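# Stack the small carton on the large carton

## Task

Set the small carton on the top of the large carton so that no part of it sticks out past the large carton's edges; it must stay there on its own without the robot holding it, and at the end the tool must have released it and moved away.

## Robot and tools

Robot: one Doosan M1013 six-joint arm on a base that may be slightly tilted, with a vacuum tool instead of a gripper. The tool has four suction cups (36 mm rims) on two air channels. Measured in the cup point's own frame, the cups sit at x = -35 and +35 mm; channel a cups are at y = -70 mm and channel b cups at y = +70 mm. The tool reaches 148 mm to each side along its y axis. The cups point along the cup point's +z axis, so a downward-facing tool has its +z toward the table.

Frame: the scene frame has its origin on the table surface below the arm base, +z up, and +y to the left when facing along +x. All positions are in metres; orientations are quaternions written w first (qw, qx, qy, qz). The reported cup point position may be a little off, more so at long reach.

A row is 9 numbers: x, y, z, qw, qx, qy, qz, suction_a, suction_b. The first seven are an absolute target pose for the cup point (end_effector_position and end_effector_quat_wxyz) in the scene frame, not an offset. suction_a and suction_b range from -1 to 1: +1 asks for full vacuum (about 75 kPa under ambient), a smaller value asks for that share of it, and 0.01 or less shuts the channel off. A channel keeps its last value until changed. Repeat the wanted quaternion in every row rather than copying the possibly drifted one from the last result.

execute_actions(actions): actions is a list of up to 15 actions; each action is a list of 1 to 15 rows, and each row lasts one control step of 1/30 s. An action always spans 15 steps; if it has fewer rows, the last row is held. An empty list just reports state and images. Every target must lie within 0.6 m of the cup point's position at the start of its action, along each of the cup point's current axes; otherwise that action is refused. If the first action fails this check against the latest reported state, or any action is malformed, nothing in the call runs.

Each step, the commanded pose is clipped to at most 70 mm and 16 degrees away from the measured pose, then solved by damped inverse kinematics (position wins over orientation). Far targets therefore need several actions; after an action the arm only carries on to the last clipped pose. "Hand target" in a result is what the controller is currently heading for.

move(target, speed, blocking): target is one 9-number row (absolute pose plus the two suction values, which are applied at the start). The cup point follows a straight path there, lasting 0.5 to 10 s (longer paths are cut short at 10 s), rotating the shorter way. speed is the path's top speed in m/s, 0.002 to 0.5, default 0.25; turning is capped at twice that in rad/s. The real motion can lag, wander or overshoot that speed, especially with the arm nearly straight. blocking=false returns after 0.5 s while the arm keeps going; until a result shows the move ended, other moves and execute_actions are rejected, so use wait or stop. The "move:" line says how it ended (done, off_target, moving, held, fault) and which limits acted: limits=paced means the sent pose was clipped, limits=held means a check blocked steps (then the arm may jump faster than requested). The distance to target is also given.

wait(seconds): 0 to 10 s, holding the last command; returns early if a running move finishes. stop(): brakes a running move (needs some distance, more when fast); suction keeps its setting. zoom_image(camera, region): camera is cam_high, cam_low or cam_wrist; region is [x0, y0, x1, y1] in image pixels from the top-left, no bigger than 504 by 504. read_manual(section): only "licences", which just returns licence text. finished_scene(scene): pass the current scene number to end it irreversibly; the goal must already hold and keep holding.

Results: the state line gives cup point pose and linear/angular velocities, joint positions and torques, flange force (includes held weight; noisy, may say no reading), suction_measured_a/b and part_present_a/b. A sealed cup on an airtight surface reads at most 0.17 under the command (0.27 with both channels on); near 0 means no seal. part_present turns 1 at 0.54 and back to 0 under 0.49. A "pose unreachable" line means the clearance check (which counts any mount under the base as arm) altered or blocked the command. MOTOR HOT warns of overheating; an OVER-TEMPERATURE FAULT brakes the arm until it cools. Cameras are 504x504; calibration is given per camera and may be off by a few degrees and millimetres.

Picking: switch a channel on and press both its cups fully onto a smooth flat face of the carton, away from edges, seams or holes. If one cup of an active channel covers nothing, that channel steals all pump flow and the other channel loses vacuum. Under vacuum the cups shorten, so the held carton sits up to about 12 mm nearer the tool. Vacuum alone can lift a resting object. To release, lower the carton until it rests on the large carton, set both channels to 0, then rise at least 15 mm clear. A cup sealed to the table pins the tool; turn its channel off.

Cautions: the arm is stiff, so approach contacts slowly and aim only slightly past them. A contact torque at a joint's load limit (waist 309, shoulder 309, elbow 145, wrist joints 40.9 N m) or an external force of 144 N causes a 10 s fault stop that skips the rest of the call. Avoid dropping, slamming or dragging objects, and never push anything off the table. Loose objects may occasionally get a brief nudge, so check the final stack. The robot keeps its last command while you are composing a reply.

Each tool is called by a JSON object that holds its "fn" and its "kwargs", one argument or row to a line.

## Session

{"fn": "execute_actions", "kwargs": {
  "actions": []
}}

Scene clock: 0.00 s.
end_effector_position=(+0.6494, +0.0288, +0.5265) suction_measured_a=0.01 part_present_a=0 suction_measured_b=0.01 part_present_b=0 end_effector_quat_wxyz=(-0.002, +0.690, +0.723, +0.001) end_effector_velocity=(-0.000, -0.000, +0.000) end_effector_angular_velocity=(-0.000, -0.000, -0.000)
Joint positions: [-0.055  0.152  1.527 -0.     1.463  1.518]
Joint velocities: [ 0. -0.  0. -0. -0.  0.]
Joint torques (N m, as the joint torque sensors report them, + toward a larger angle): no reading
Flange force (N, the push that the arm receives, along the end effector's own x y z axes): no reading
Hand target: +0.649, +0.029, +0.526; -0.002, +0.690, +0.723, +0.001

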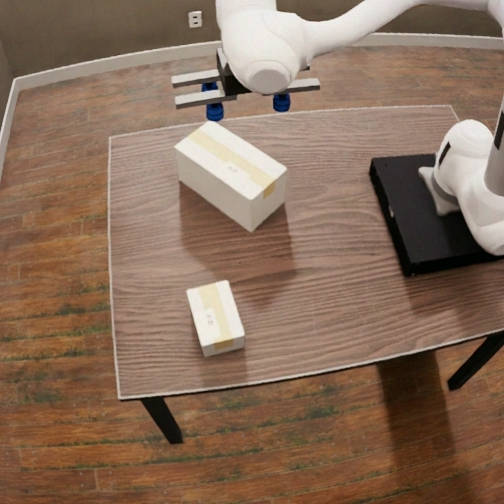

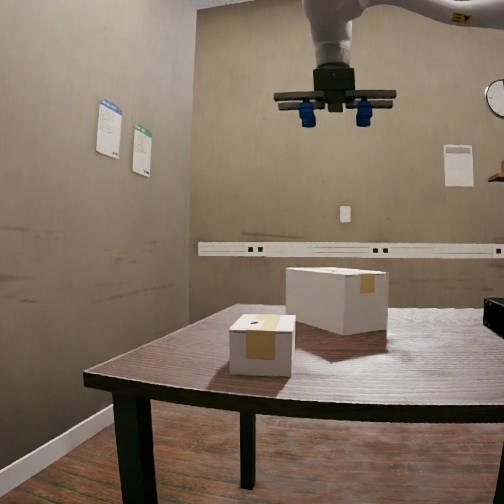

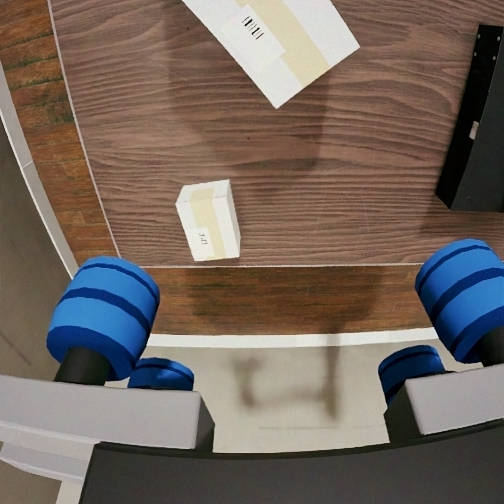

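{"fn": "zoom_image", "kwargs": {
  "camera": "cam_high",
  "region": [160, 260, 280, 380]
}}

{"fn": "zoom_image", "kwargs": {
  "camera": "cam_high",
  "region": [160, 105, 300, 245]
}}

{"fn": "zoom_image", "kwargs": {
  "camera": "cam_low",
  "region": [210, 250, 410, 390]
}}

Region (160, 260, 280, 380) of cam_high's 504x504 image, scaled by 4.200, with more detail than that image has.

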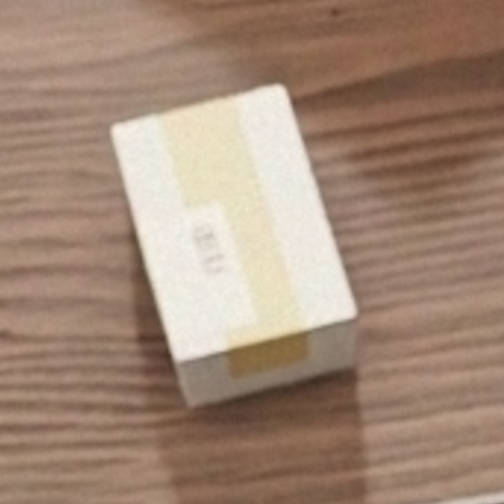

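Region (160, 105, 300, 245) of cam_high's 504x504 image, scaled by 3.600, with more detail than that image has.

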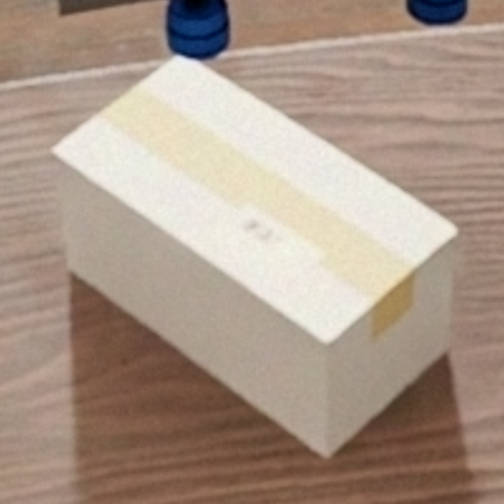

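Region (210, 250, 410, 390) of cam_low's 504x504 image, scaled by 2.520, with more detail than that image has; it fills the top 353 rows of this view, and the rest is white.

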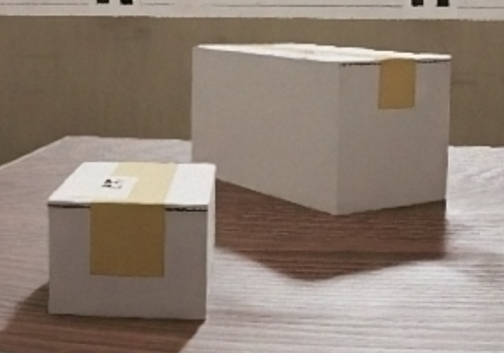

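{"fn": "move", "kwargs": {
  "target": [0.7185,0.2655,0.16,0,0.663,0.749,0,0,0],
  "speed": 0.4
}}

Scene clock: 36.10 s.
end_effector_position=(+0.7187, +0.2653, +0.1599) suction_measured_a=0.01 part_present_a=0 suction_measured_b=0.01 part_present_b=0 end_effector_quat_wxyz=(+0.000, +0.663, +0.749, -0.000) end_effector_velocity=(+0.000, +0.000, +0.000) end_effector_angular_velocity=(+0.000, -0.000, +0.000)
Joint positions: [ 0.262  0.551  1.681 -0.006  0.911  1.763]
Joint velocities: [ 0. -0. -0. -0. -0.  0.]
Joint torques (N m, as the joint torque sensors report them, + toward a larger angle): [  0.23 -88.19 -32.85   4.04  -0.3    0.23]
Flange force (N, the push that the arm receives, along the end effector's own x y z axes): [0.2 1.8 -6.9]
Hand target: +0.719, +0.265, +0.160; +0.000, +0.663, +0.749, -0.000
Off the commanded pose: 0.000 m, 0 deg.
move: done
camera_calibration (this result's frames):
cam_wrist: T_world_to_cam=[[-0.997969, -0.0636359, -0.00305577, 0.748082], [-0.051308, 0.774352, 0.630672, -0.231039], [-0.0377671, 0.629547, -0.776044, 0.121584], [0, 0, 0, 1]] pos_world=[0.7393, 0.149967, 0.24235]

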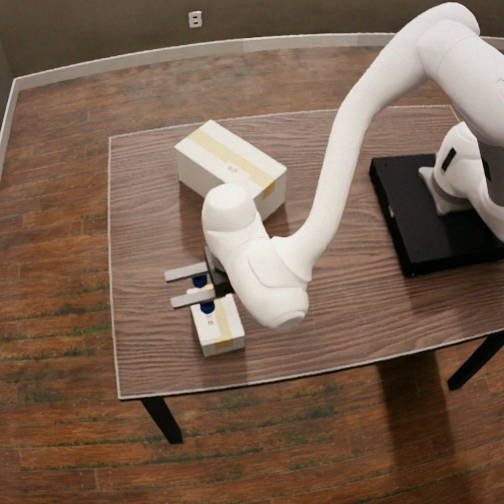

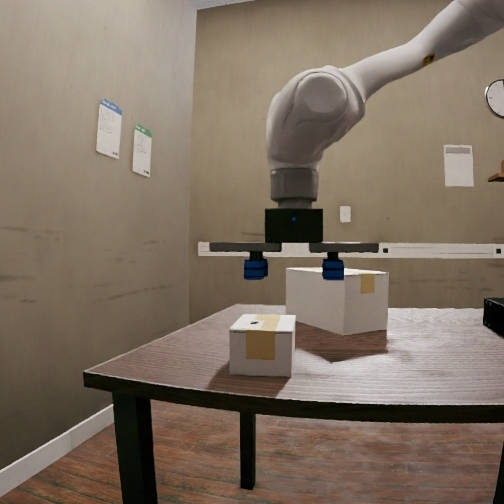

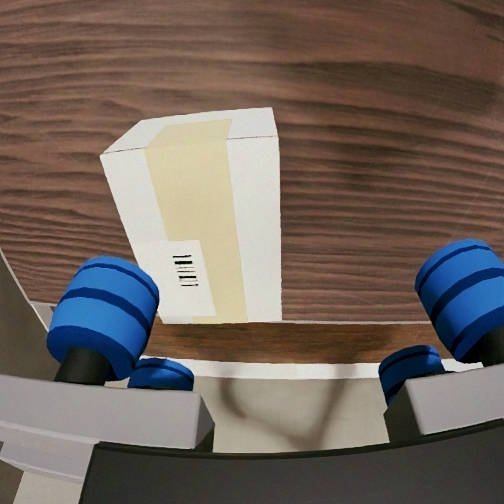

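{"fn": "move", "kwargs": {
  "target": [0.709,0.268,0.095,0,0.663,0.749,0,0,0],
  "speed": 0.15
}}

Scene clock: 47.57 s.
end_effector_position=(+0.7090, +0.2680, +0.0951) suction_measured_a=0.01 part_present_a=0 suction_measured_b=0.01 part_present_b=0 end_effector_quat_wxyz=(+0.000, +0.663, +0.749, +0.000) end_effector_velocity=(-0.001, -0.000, -0.002) end_effector_angular_velocity=(-0.000, +0.001, +0.000)
Joint positions: [ 0.268  0.61   1.728 -0.006  0.804  1.77 ]
Joint velocities: [ 0.     0.002  0.001 -0.    -0.001 -0.   ]
Joint torques (N m, as the joint torque sensors report them, + toward a larger angle): [  1.33 -92.09 -30.16   3.59  -0.14   0.26]
Flange force (N, the push that the arm receives, along the end effector's own x y z axes): [-0.9 3.3 -4.5]
Hand target: +0.709, +0.268, +0.095; +0.000, +0.663, +0.749, -0.000
Off the commanded pose: 0.000 m, 0 deg.
move: done
camera_calibration (this result's frames):
cam_wrist: T_world_to_cam=[[-0.997966, -0.0636717, -0.00303608, 0.738403], [-0.0513091, 0.774113, 0.630964, -0.192666], [-0.0378243, 0.629837, -0.775806, 0.0691734], [0, 0, 0, 1]] pos_world=[0.729633, 0.152593, 0.177473]

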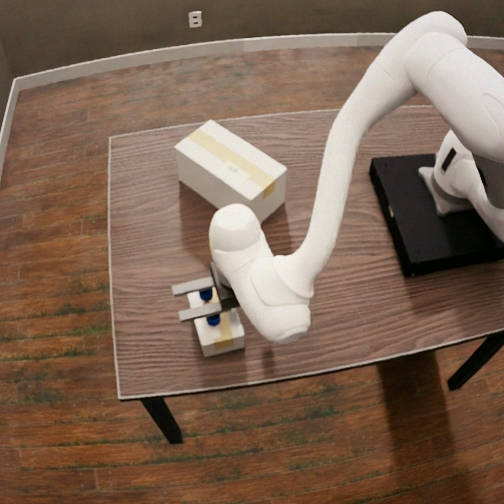

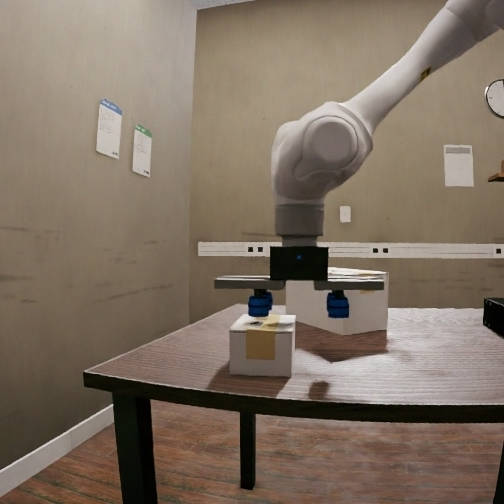

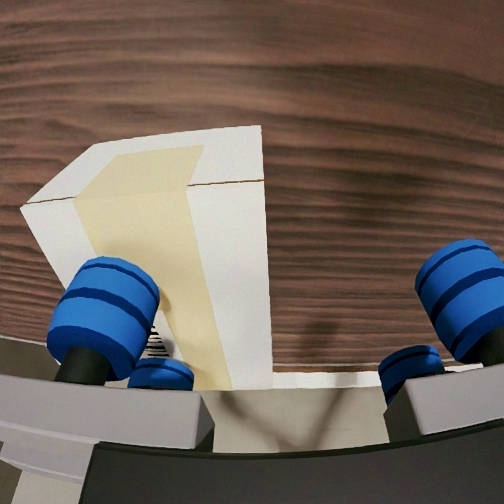

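A few mm more toward −x, then down.

{"fn": "move", "kwargs": {
  "target": [0.704,0.267,0.072,0,0.663,0.749,0,0,1],
  "speed": 0.04
}}

{"fn": "wait", "kwargs": {
  "seconds": 0.5
}}

Scene clock: 50.63 s.
end_effector_position=(+0.7040, +0.2670, +0.0720) suction_measured_a=0.01 part_present_a=0 suction_measured_b=0.79 part_present_b=1 end_effector_quat_wxyz=(+0.000, +0.663, +0.749, +0.000) end_effector_velocity=(-0.000, -0.000, -0.002) end_effector_angular_velocity=(-0.001, +0.002, +0.001)
Joint positions: [ 0.269  0.631  1.747 -0.006  0.765  1.771]
Joint velocities: [-0.     0.002  0.    -0.    -0.001 -0.001]
Joint torques (N m, as the joint torque sensors report them, + toward a larger angle): [  1.01 -95.03 -30.27   3.39  -0.63   0.1 ]
Flange force (N, the push that the arm receives, along the end effector's own x y z axes): [-0.3 3.9 -1.2]
Hand target: +0.704, +0.267, +0.072; -0.000, +0.663, +0.749, +0.000
Off the commanded pose: 0.000 m, 0 deg.
move: done
camera_calibration (this result's frames):
cam_wrist: T_world_to_cam=[[-0.997968, -0.0636525, -0.00298806, 0.733268], [-0.0512634, 0.774107, 0.630976, -0.177646], [-0.0378501, 0.629847, -0.775797, 0.0517496], [0, 0, 0, 1]] pos_world=[0.724629, 0.151597, 0.154428]

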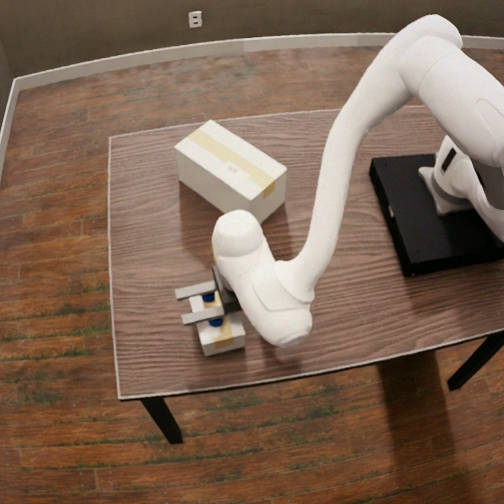

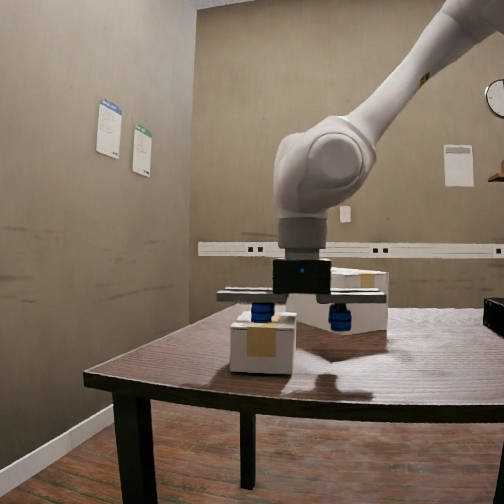

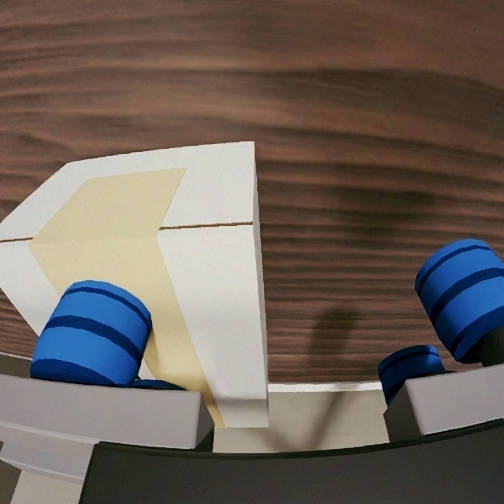

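Scene clock: 51.13 s.
end_effector_position=(+0.7040, +0.2670, +0.0720) suction_measured_a=0.01 part_present_a=0 suction_measured_b=0.89 part_present_b=1 end_effector_quat_wxyz=(+0.000, +0.663, +0.749, -0.000) end_effector_velocity=(-0.000, -0.000, -0.000) end_effector_angular_velocity=(-0.000, +0.000, -0.000)
Joint positions: [ 0.269  0.631  1.747 -0.006  0.765  1.771]
Joint velocities: [-0. -0.  0. -0.  0.  0.]
Joint torques (N m, as the joint torque sensors report them, + toward a larger angle): [  0.45 -94.5  -30.33   3.58  -0.48   0.23]
Flange force (N, the push that the arm receives, along the end effector's own x y z axes): [0.1 2.7 -1.7]
Hand target: +0.704, +0.267, +0.072; -0.000, +0.663, +0.749, +0.000
Off the commanded pose: 0.000 m, 0 deg.
wait: 0.50 s; at rest by 0.17 s
camera_calibration (this result's frames):
cam_wrist: T_world_to_cam=[[-0.997968, -0.0636509, -0.00296938, 0.733251], [-0.0512506, 0.774111, 0.630972, -0.177627], [-0.0378633, 0.629842, -0.7758, 0.0517309], [0, 0, 0, 1]] pos_world=[0.724617, 0.151593, 0.154388]

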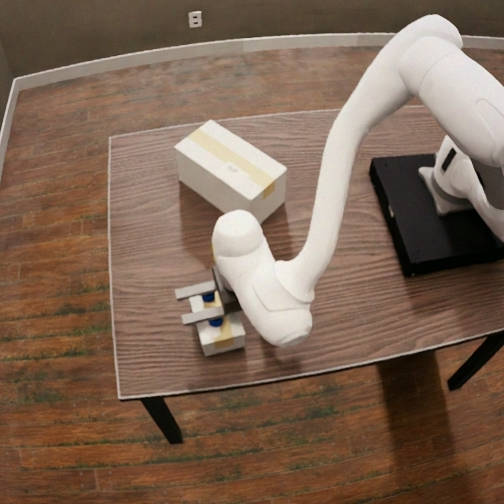

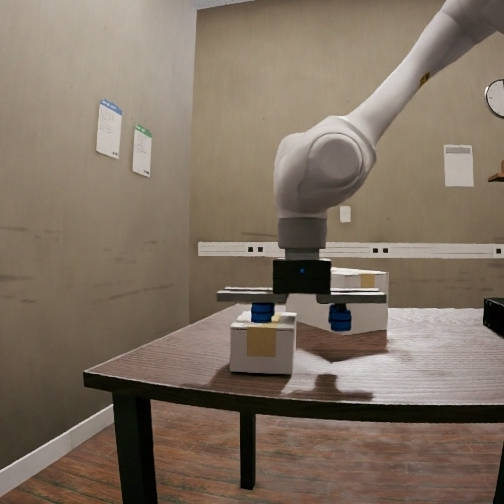

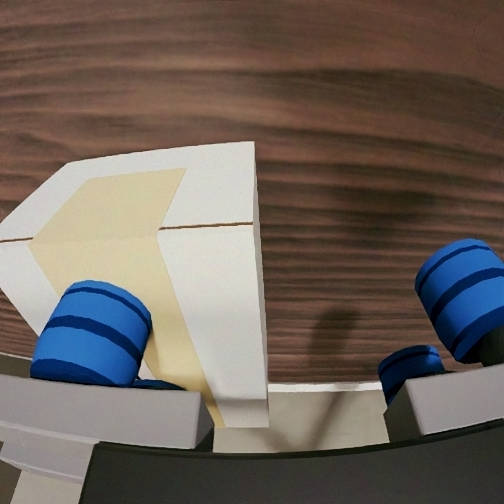

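{"fn": "move", "kwargs": {
  "target": [0.69,0.2,0.27,0,0.62,0.785,0,0,1],
  "speed": 0.3
}}

{"fn": "move", "kwargs": {
  "target": [0.621,-0.197,0.25,0,0.438,0.899,0,0,1],
  "speed": 0.3
}}

Scene clock: 57.83 s.
end_effector_position=(+0.6900, +0.2001, +0.2700) suction_measured_a=0.01 part_present_a=0 suction_measured_b=0.89 part_present_b=1 end_effector_quat_wxyz=(-0.000, +0.620, +0.785, -0.000) end_effector_velocity=(-0.000, -0.000, +0.003) end_effector_angular_velocity=(+0.001, -0.002, +0.000)
Joint positions: [ 0.188  0.387  1.707 -0.005  1.049  1.576]
Joint velocities: [-0.    -0.003 -0.001  0.     0.002 -0.001]
Joint torques (N m, as the joint torque sensors report them, + toward a larger angle): [ -0.21 -80.3  -37.48   4.33  -0.38   0.13]
Flange force (N, the push that the arm receives, along the end effector's own x y z axes): [0.8 4.5 -2.8]
Hand target: +0.690, +0.200, +0.270; -0.000, +0.620, +0.785, +0.000
Off the commanded pose: 0.000 m, 0 deg.
move: done
camera_calibration (this result's frames):
cam_wrist: T_world_to_cam=[[-0.984582, -0.174901, -0.00287945, 0.728594], [-0.137468, 0.76347, 0.631044, -0.189852], [-0.108172, 0.62171, -0.775742, 0.29707], [0, 0, 0, 1]] pos_world=[0.723396, 0.0876864, 0.352352]

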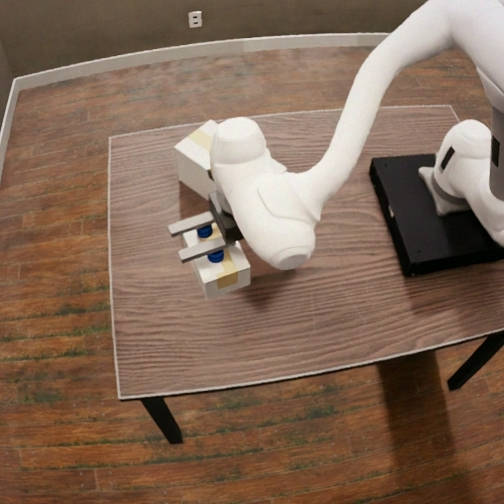

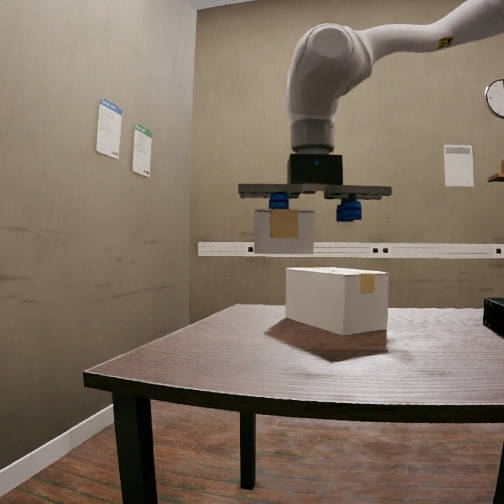

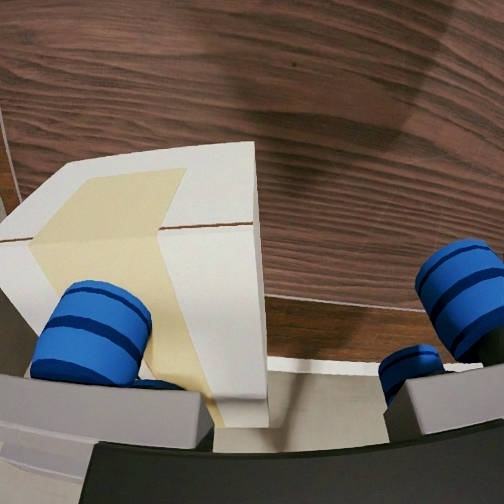

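Scene clock: 59.63 s.
end_effector_position=(+0.6204, -0.1968, +0.2500) suction_measured_a=0.01 part_present_a=0 suction_measured_b=0.89 part_present_b=1 end_effector_quat_wxyz=(-0.000, +0.438, +0.899, +0.000) end_effector_velocity=(-0.001, -0.001, +0.001) end_effector_angular_velocity=(+0.001, +0.002, +0.001)
Joint positions: [-0.407  0.307  1.861 -0.004  0.972  0.551]
Joint velocities: [-0.002 -0.    -0.001  0.001  0.003 -0.003]
Joint torques (N m, as the joint torque sensors report them, + toward a larger angle): [  0.6  -70.59 -36.3    4.35  -0.3    0.34]
Flange force (N, the push that the arm receives, along the end effector's own x y z axes): [-2.6 1.0 -2.3]
Hand target: +0.620, -0.197, +0.250; -0.000, +0.438, +0.899, +0.000
Off the commanded pose: 0.001 m, 0 deg.
move: done
camera_calibration (this result's frames):
cam_wrist: T_world_to_cam=[[-0.821867, -0.569669, -0.00356395, 0.412178], [-0.443669, 0.636136, 0.63126, 0.281049], [-0.357342, 0.520393, -0.775563, 0.655449], [0, 0, 0, 1]] pos_world=[0.697667, -0.285071, 0.332396]

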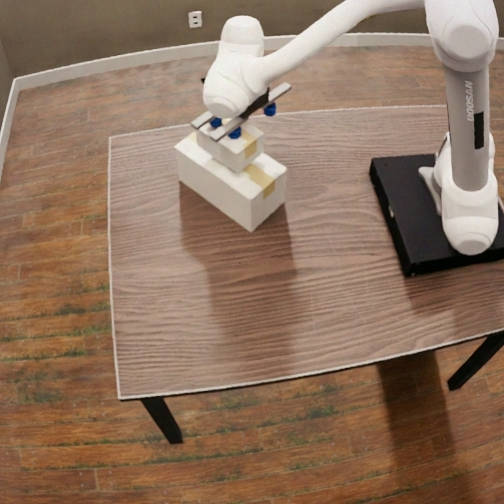

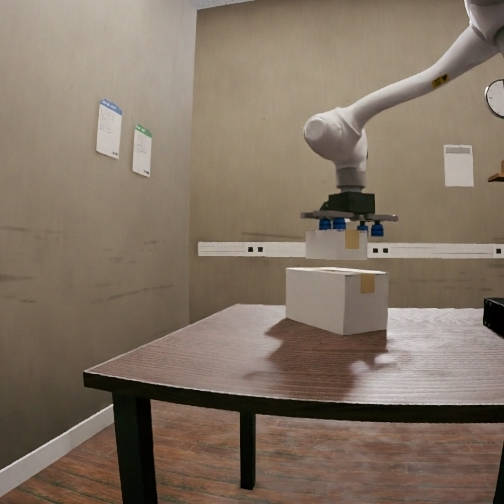

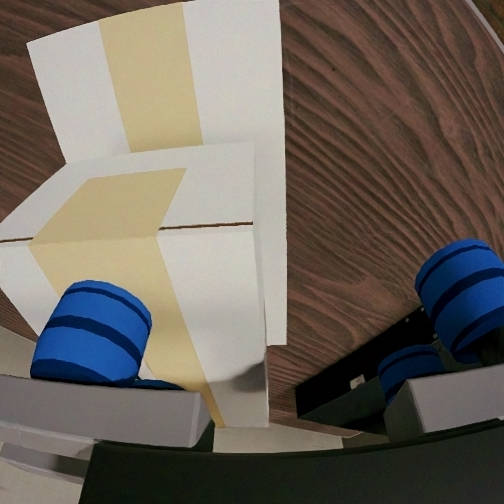

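{"fn": "move", "kwargs": {
  "target": [0.621,-0.197,0.218,0,0.438,0.899,0,0,1],
  "speed": 0.04
}}

{"fn": "zoom_image", "kwargs": {
  "camera": "cam_low",
  "region": [270, 200, 420, 300]
}}

Scene clock: 65.83 s.
end_effector_position=(+0.6210, -0.1970, +0.2180) suction_measured_a=0.01 part_present_a=0 suction_measured_b=0.89 part_present_b=1 end_effector_quat_wxyz=(+0.000, +0.438, +0.899, +0.000) end_effector_velocity=(-0.000, +0.000, -0.001) end_effector_angular_velocity=(+0.000, +0.001, -0.000)
Joint positions: [-0.407  0.339  1.885 -0.005  0.916  0.552]
Joint velocities: [-0.     0.001  0.    -0.    -0.001  0.   ]
Joint torques (N m, as the joint torque sensors report them, + toward a larger angle): [  0.61 -72.8  -34.89   4.18  -0.29   0.19]
Flange force (N, the push that the arm receives, along the end effector's own x y z axes): [-3.4 1.4 -1.1]
Hand target: +0.621, -0.197, +0.218; +0.000, +0.438, +0.899, +0.000
Off the commanded pose: 0.000 m, 0 deg.
move: done
camera_calibration (this result's frames):
cam_wrist: T_world_to_cam=[[-0.821878, -0.569656, -0.00298351, 0.412295], [-0.443493, 0.636549, 0.630967, 0.301642], [-0.357535, 0.519901, -0.775804, 0.630988], [0, 0, 0, 1]] pos_world=[0.698233, -0.285195, 0.300427]

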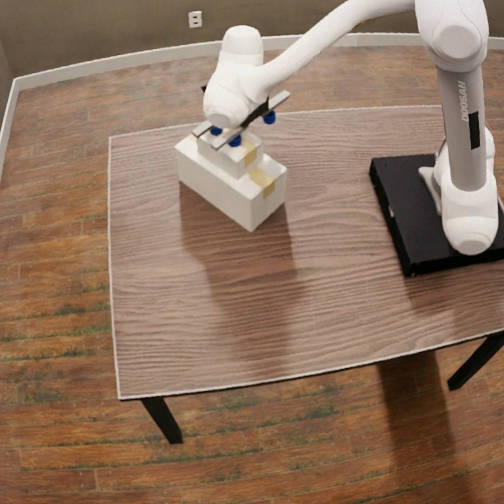

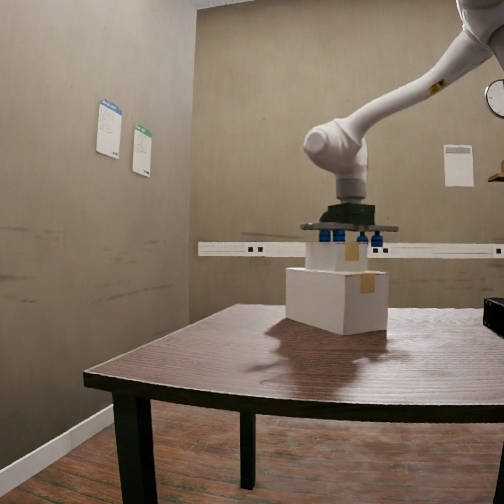

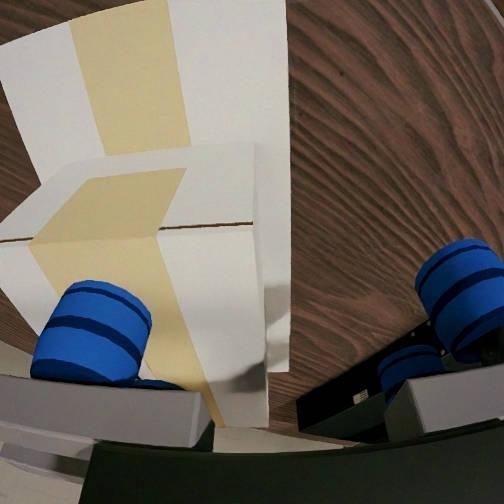

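Region (270, 200, 420, 300) of cam_low's 504x504 image, scaled by 3.360, with more detail than that image has.

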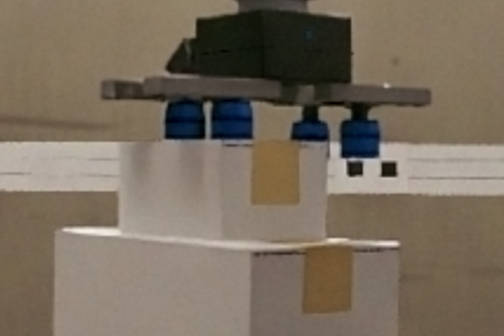

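Nearly touching; a little lower.

{"fn": "move", "kwargs": {
  "target": [0.621,-0.197,0.213,0,0.438,0.899,0,0,1],
  "speed": 0.02
}}

{"fn": "execute_actions", "kwargs": {
  "actions": [
    [[0.621,-0.197,0.213,0,0.438,0.899,0,0,0]],
    [[0.621,-0.197,0.213,0,0.438,0.899,0,0,0]]
  ]
}}

{"fn": "move", "kwargs": {
  "target": [0.621,-0.197,0.34,0,0.438,0.899,0,0,0],
  "speed": 0.2
}}

Scene clock: 82.23 s.
end_effector_position=(+0.6222, -0.1973, +0.2174) suction_measured_a=0.01 part_present_a=0 suction_measured_b=0.89 part_present_b=1 end_effector_quat_wxyz=(+0.002, +0.438, +0.899, +0.000) end_effector_velocity=(+0.000, -0.000, -0.002) end_effector_angular_velocity=(+0.001, +0.002, -0.000)
Joint positions: [-0.407  0.34   1.885 -0.004  0.911  0.552]
Joint velocities: [-0.     0.002  0.    -0.    -0.     0.   ]
Joint torques (N m, as the joint torque sensors report them, + toward a larger angle): [ -0.89 -55.08 -28.49   2.36  -2.65   0.78]
Flange force (N, the push that the arm receives, along the end effector's own x y z axes): [4.9 -2.8 -27.7]
Hand target: +0.622, -0.197, +0.217; +0.002, +0.438, +0.899, +0.000
Off the commanded pose: 0.005 m, 0 deg.
FORCE FAULT: contact force on the arm reached its limit, and the arm stopped for 10 seconds. The contact can be on any part of the arm, not only on its tool. That time counts as 20 of the actions that you can send in this scene. The arm's remaining commands of this call were not run. The arm holds still and accepts commands again. Move the arm away from the contact; if what it grips holds it there, let go first. Pushing or pulling that hard again can fault the arm again.
move: fault
camera_calibration (this result's frames):
cam_wrist: T_world_to_cam=[[-0.822105, -0.56931, -0.00544613, 0.413865], [-0.445408, 0.63717, 0.628988, 0.304515], [-0.354619, 0.51952, -0.777396, 0.629521], [0, 0, 0, 1]] pos_world=[0.699114, -0.28546, 0.300104]

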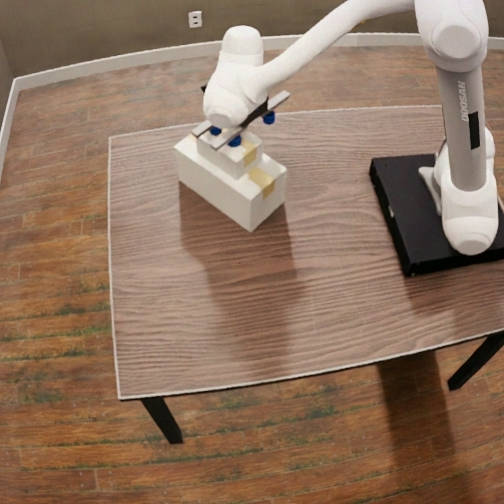

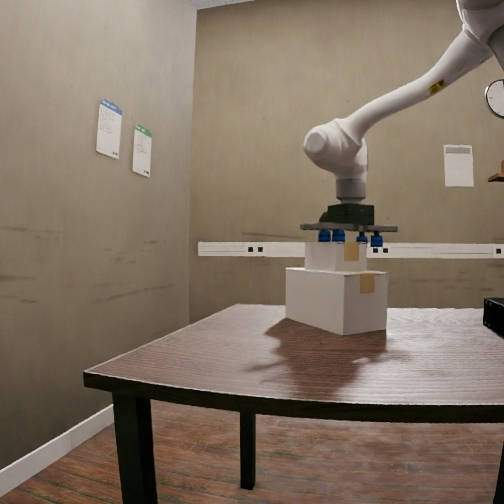

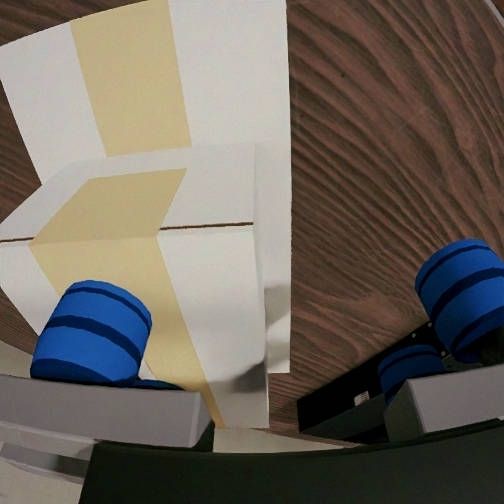

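not run: a fault stop came before this call.

not run: a fault stop came before this call.

{"fn": "execute_actions", "kwargs": {
  "actions": [
    [[0.622,-0.197,0.219,0,0.438,0.899,0,0,0]],
    [[0.622,-0.197,0.219,0,0.438,0.899,0,0,0]]
  ]
}}

{"fn": "move", "kwargs": {
  "target": [0.621,-0.197,0.34,0,0.438,0.899,0,0,0],
  "speed": 0.2
}}

Scene clock: 87.10 s.
end_effector_position=(+0.6220, -0.1970, +0.2190) suction_measured_a=0.01 part_present_a=0 suction_measured_b=0.01 part_present_b=0 end_effector_quat_wxyz=(+0.000, +0.438, +0.899, +0.000) end_effector_velocity=(-0.000, +0.000, -0.000) end_effector_angular_velocity=(+0.000, +0.000, +0.000)
Joint positions: [-0.406  0.34   1.883 -0.005  0.918  0.553]
Joint velocities: [-0.  0.  0. -0. -0. -0.]
Joint torques (N m, as the joint torque sensors report them, + toward a larger angle): [  0.49 -50.56 -18.71   2.37   1.14   0.21]
Flange force (N, the push that the arm receives, along the end effector's own x y z axes): [-4.2 2.0 -33.6]
Flange force at the end of the 1st action (N, along the end effector's axes at the end of the call): [-2.5 1.9 -33.7]
Hand target: +0.622, -0.197, +0.219; -0.000, +0.438, +0.899, -0.000
Off the commanded pose: 0.000 m, 0 deg.
camera_calibration (this result's frames):
cam_wrist: T_world_to_cam=[[-0.821879, -0.569654, -0.00298864, 0.413141], [-0.443501, 0.636559, 0.630951, 0.301498], [-0.357521, 0.519891, -0.775817, 0.632117], [0, 0, 0, 1]] pos_world=[0.699263, -0.285206, 0.301412]

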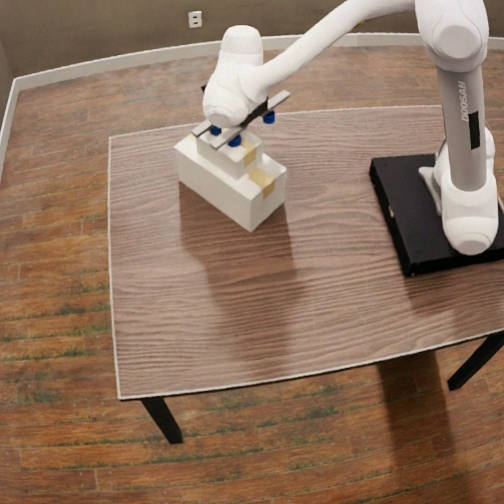

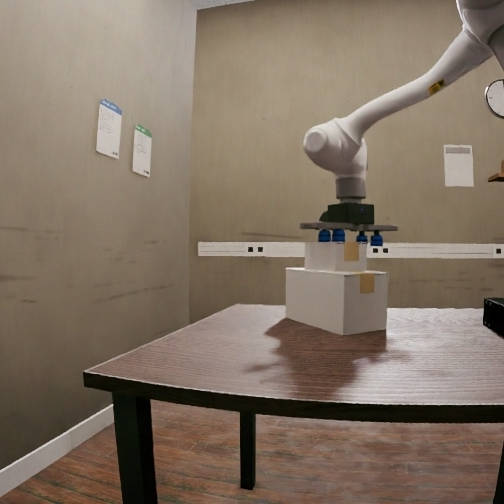

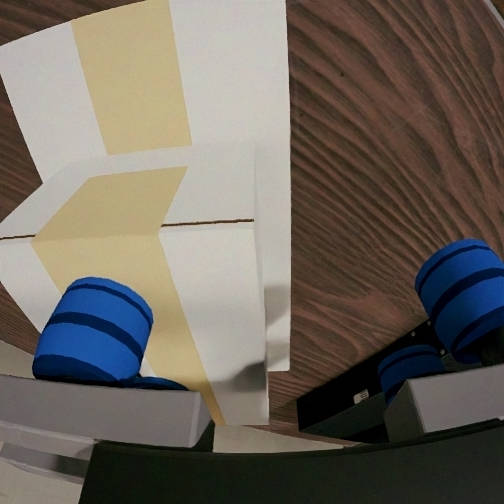

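Scene clock: 88.13 s.
end_effector_position=(+0.6210, -0.1970, +0.3400) suction_measured_a=0.01 part_present_a=0 suction_measured_b=0.01 part_present_b=0 end_effector_quat_wxyz=(-0.000, +0.438, +0.899, +0.000) end_effector_velocity=(+0.000, -0.000, +0.000) end_effector_angular_velocity=(-0.000, +0.000, -0.000)
Joint positions: [-0.406  0.234  1.774 -0.004  1.133  0.552]
Joint velocities: [-0.     0.001 -0.001 -0.     0.001  0.   ]
Joint torques (N m, as the joint torque sensors report them, + toward a larger angle): [  1.27 -64.08 -38.03   4.53  -0.12   0.25]
Flange force (N, the push that the arm receives, along the end effector's own x y z axes): [-4.0 0.3 -5.0]
Hand target: +0.621, -0.197, +0.340; +0.000, +0.438, +0.899, -0.000
Off the commanded pose: 0.000 m, 0 deg.
move: done
camera_calibration (this result's frames):
cam_wrist: T_world_to_cam=[[-0.821889, -0.569641, -0.00296431, 0.412704], [-0.443439, 0.636519, 0.631035, 0.224672], [-0.357576, 0.519955, -0.775749, 0.725603], [0, 0, 0, 1]] pos_world=[0.698283, -0.285196, 0.422333]

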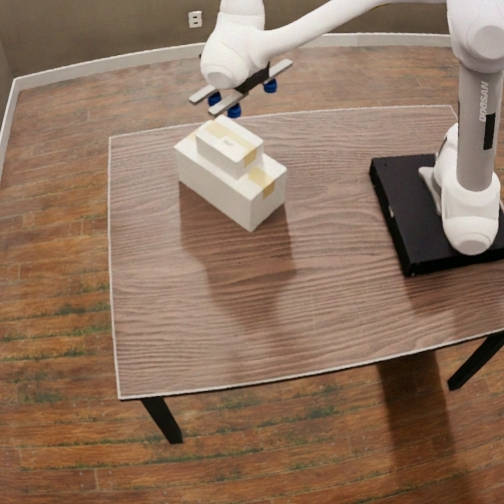

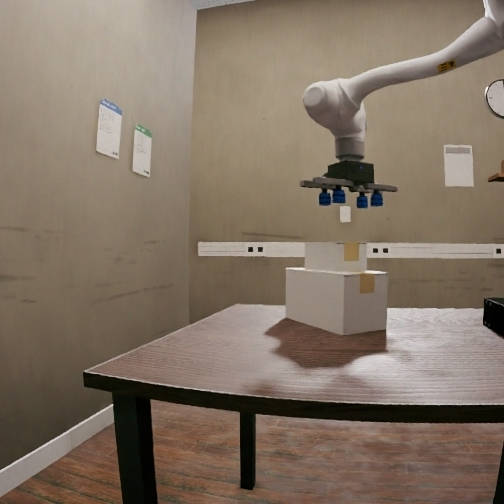

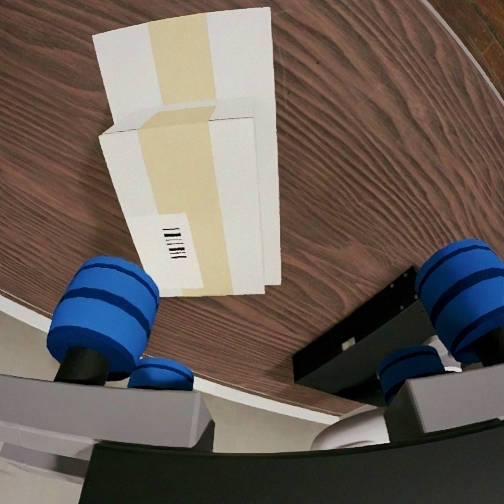

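{"fn": "finished_scene", "kwargs": {
  "scene": 1
}}

The scene is finished: the task was done.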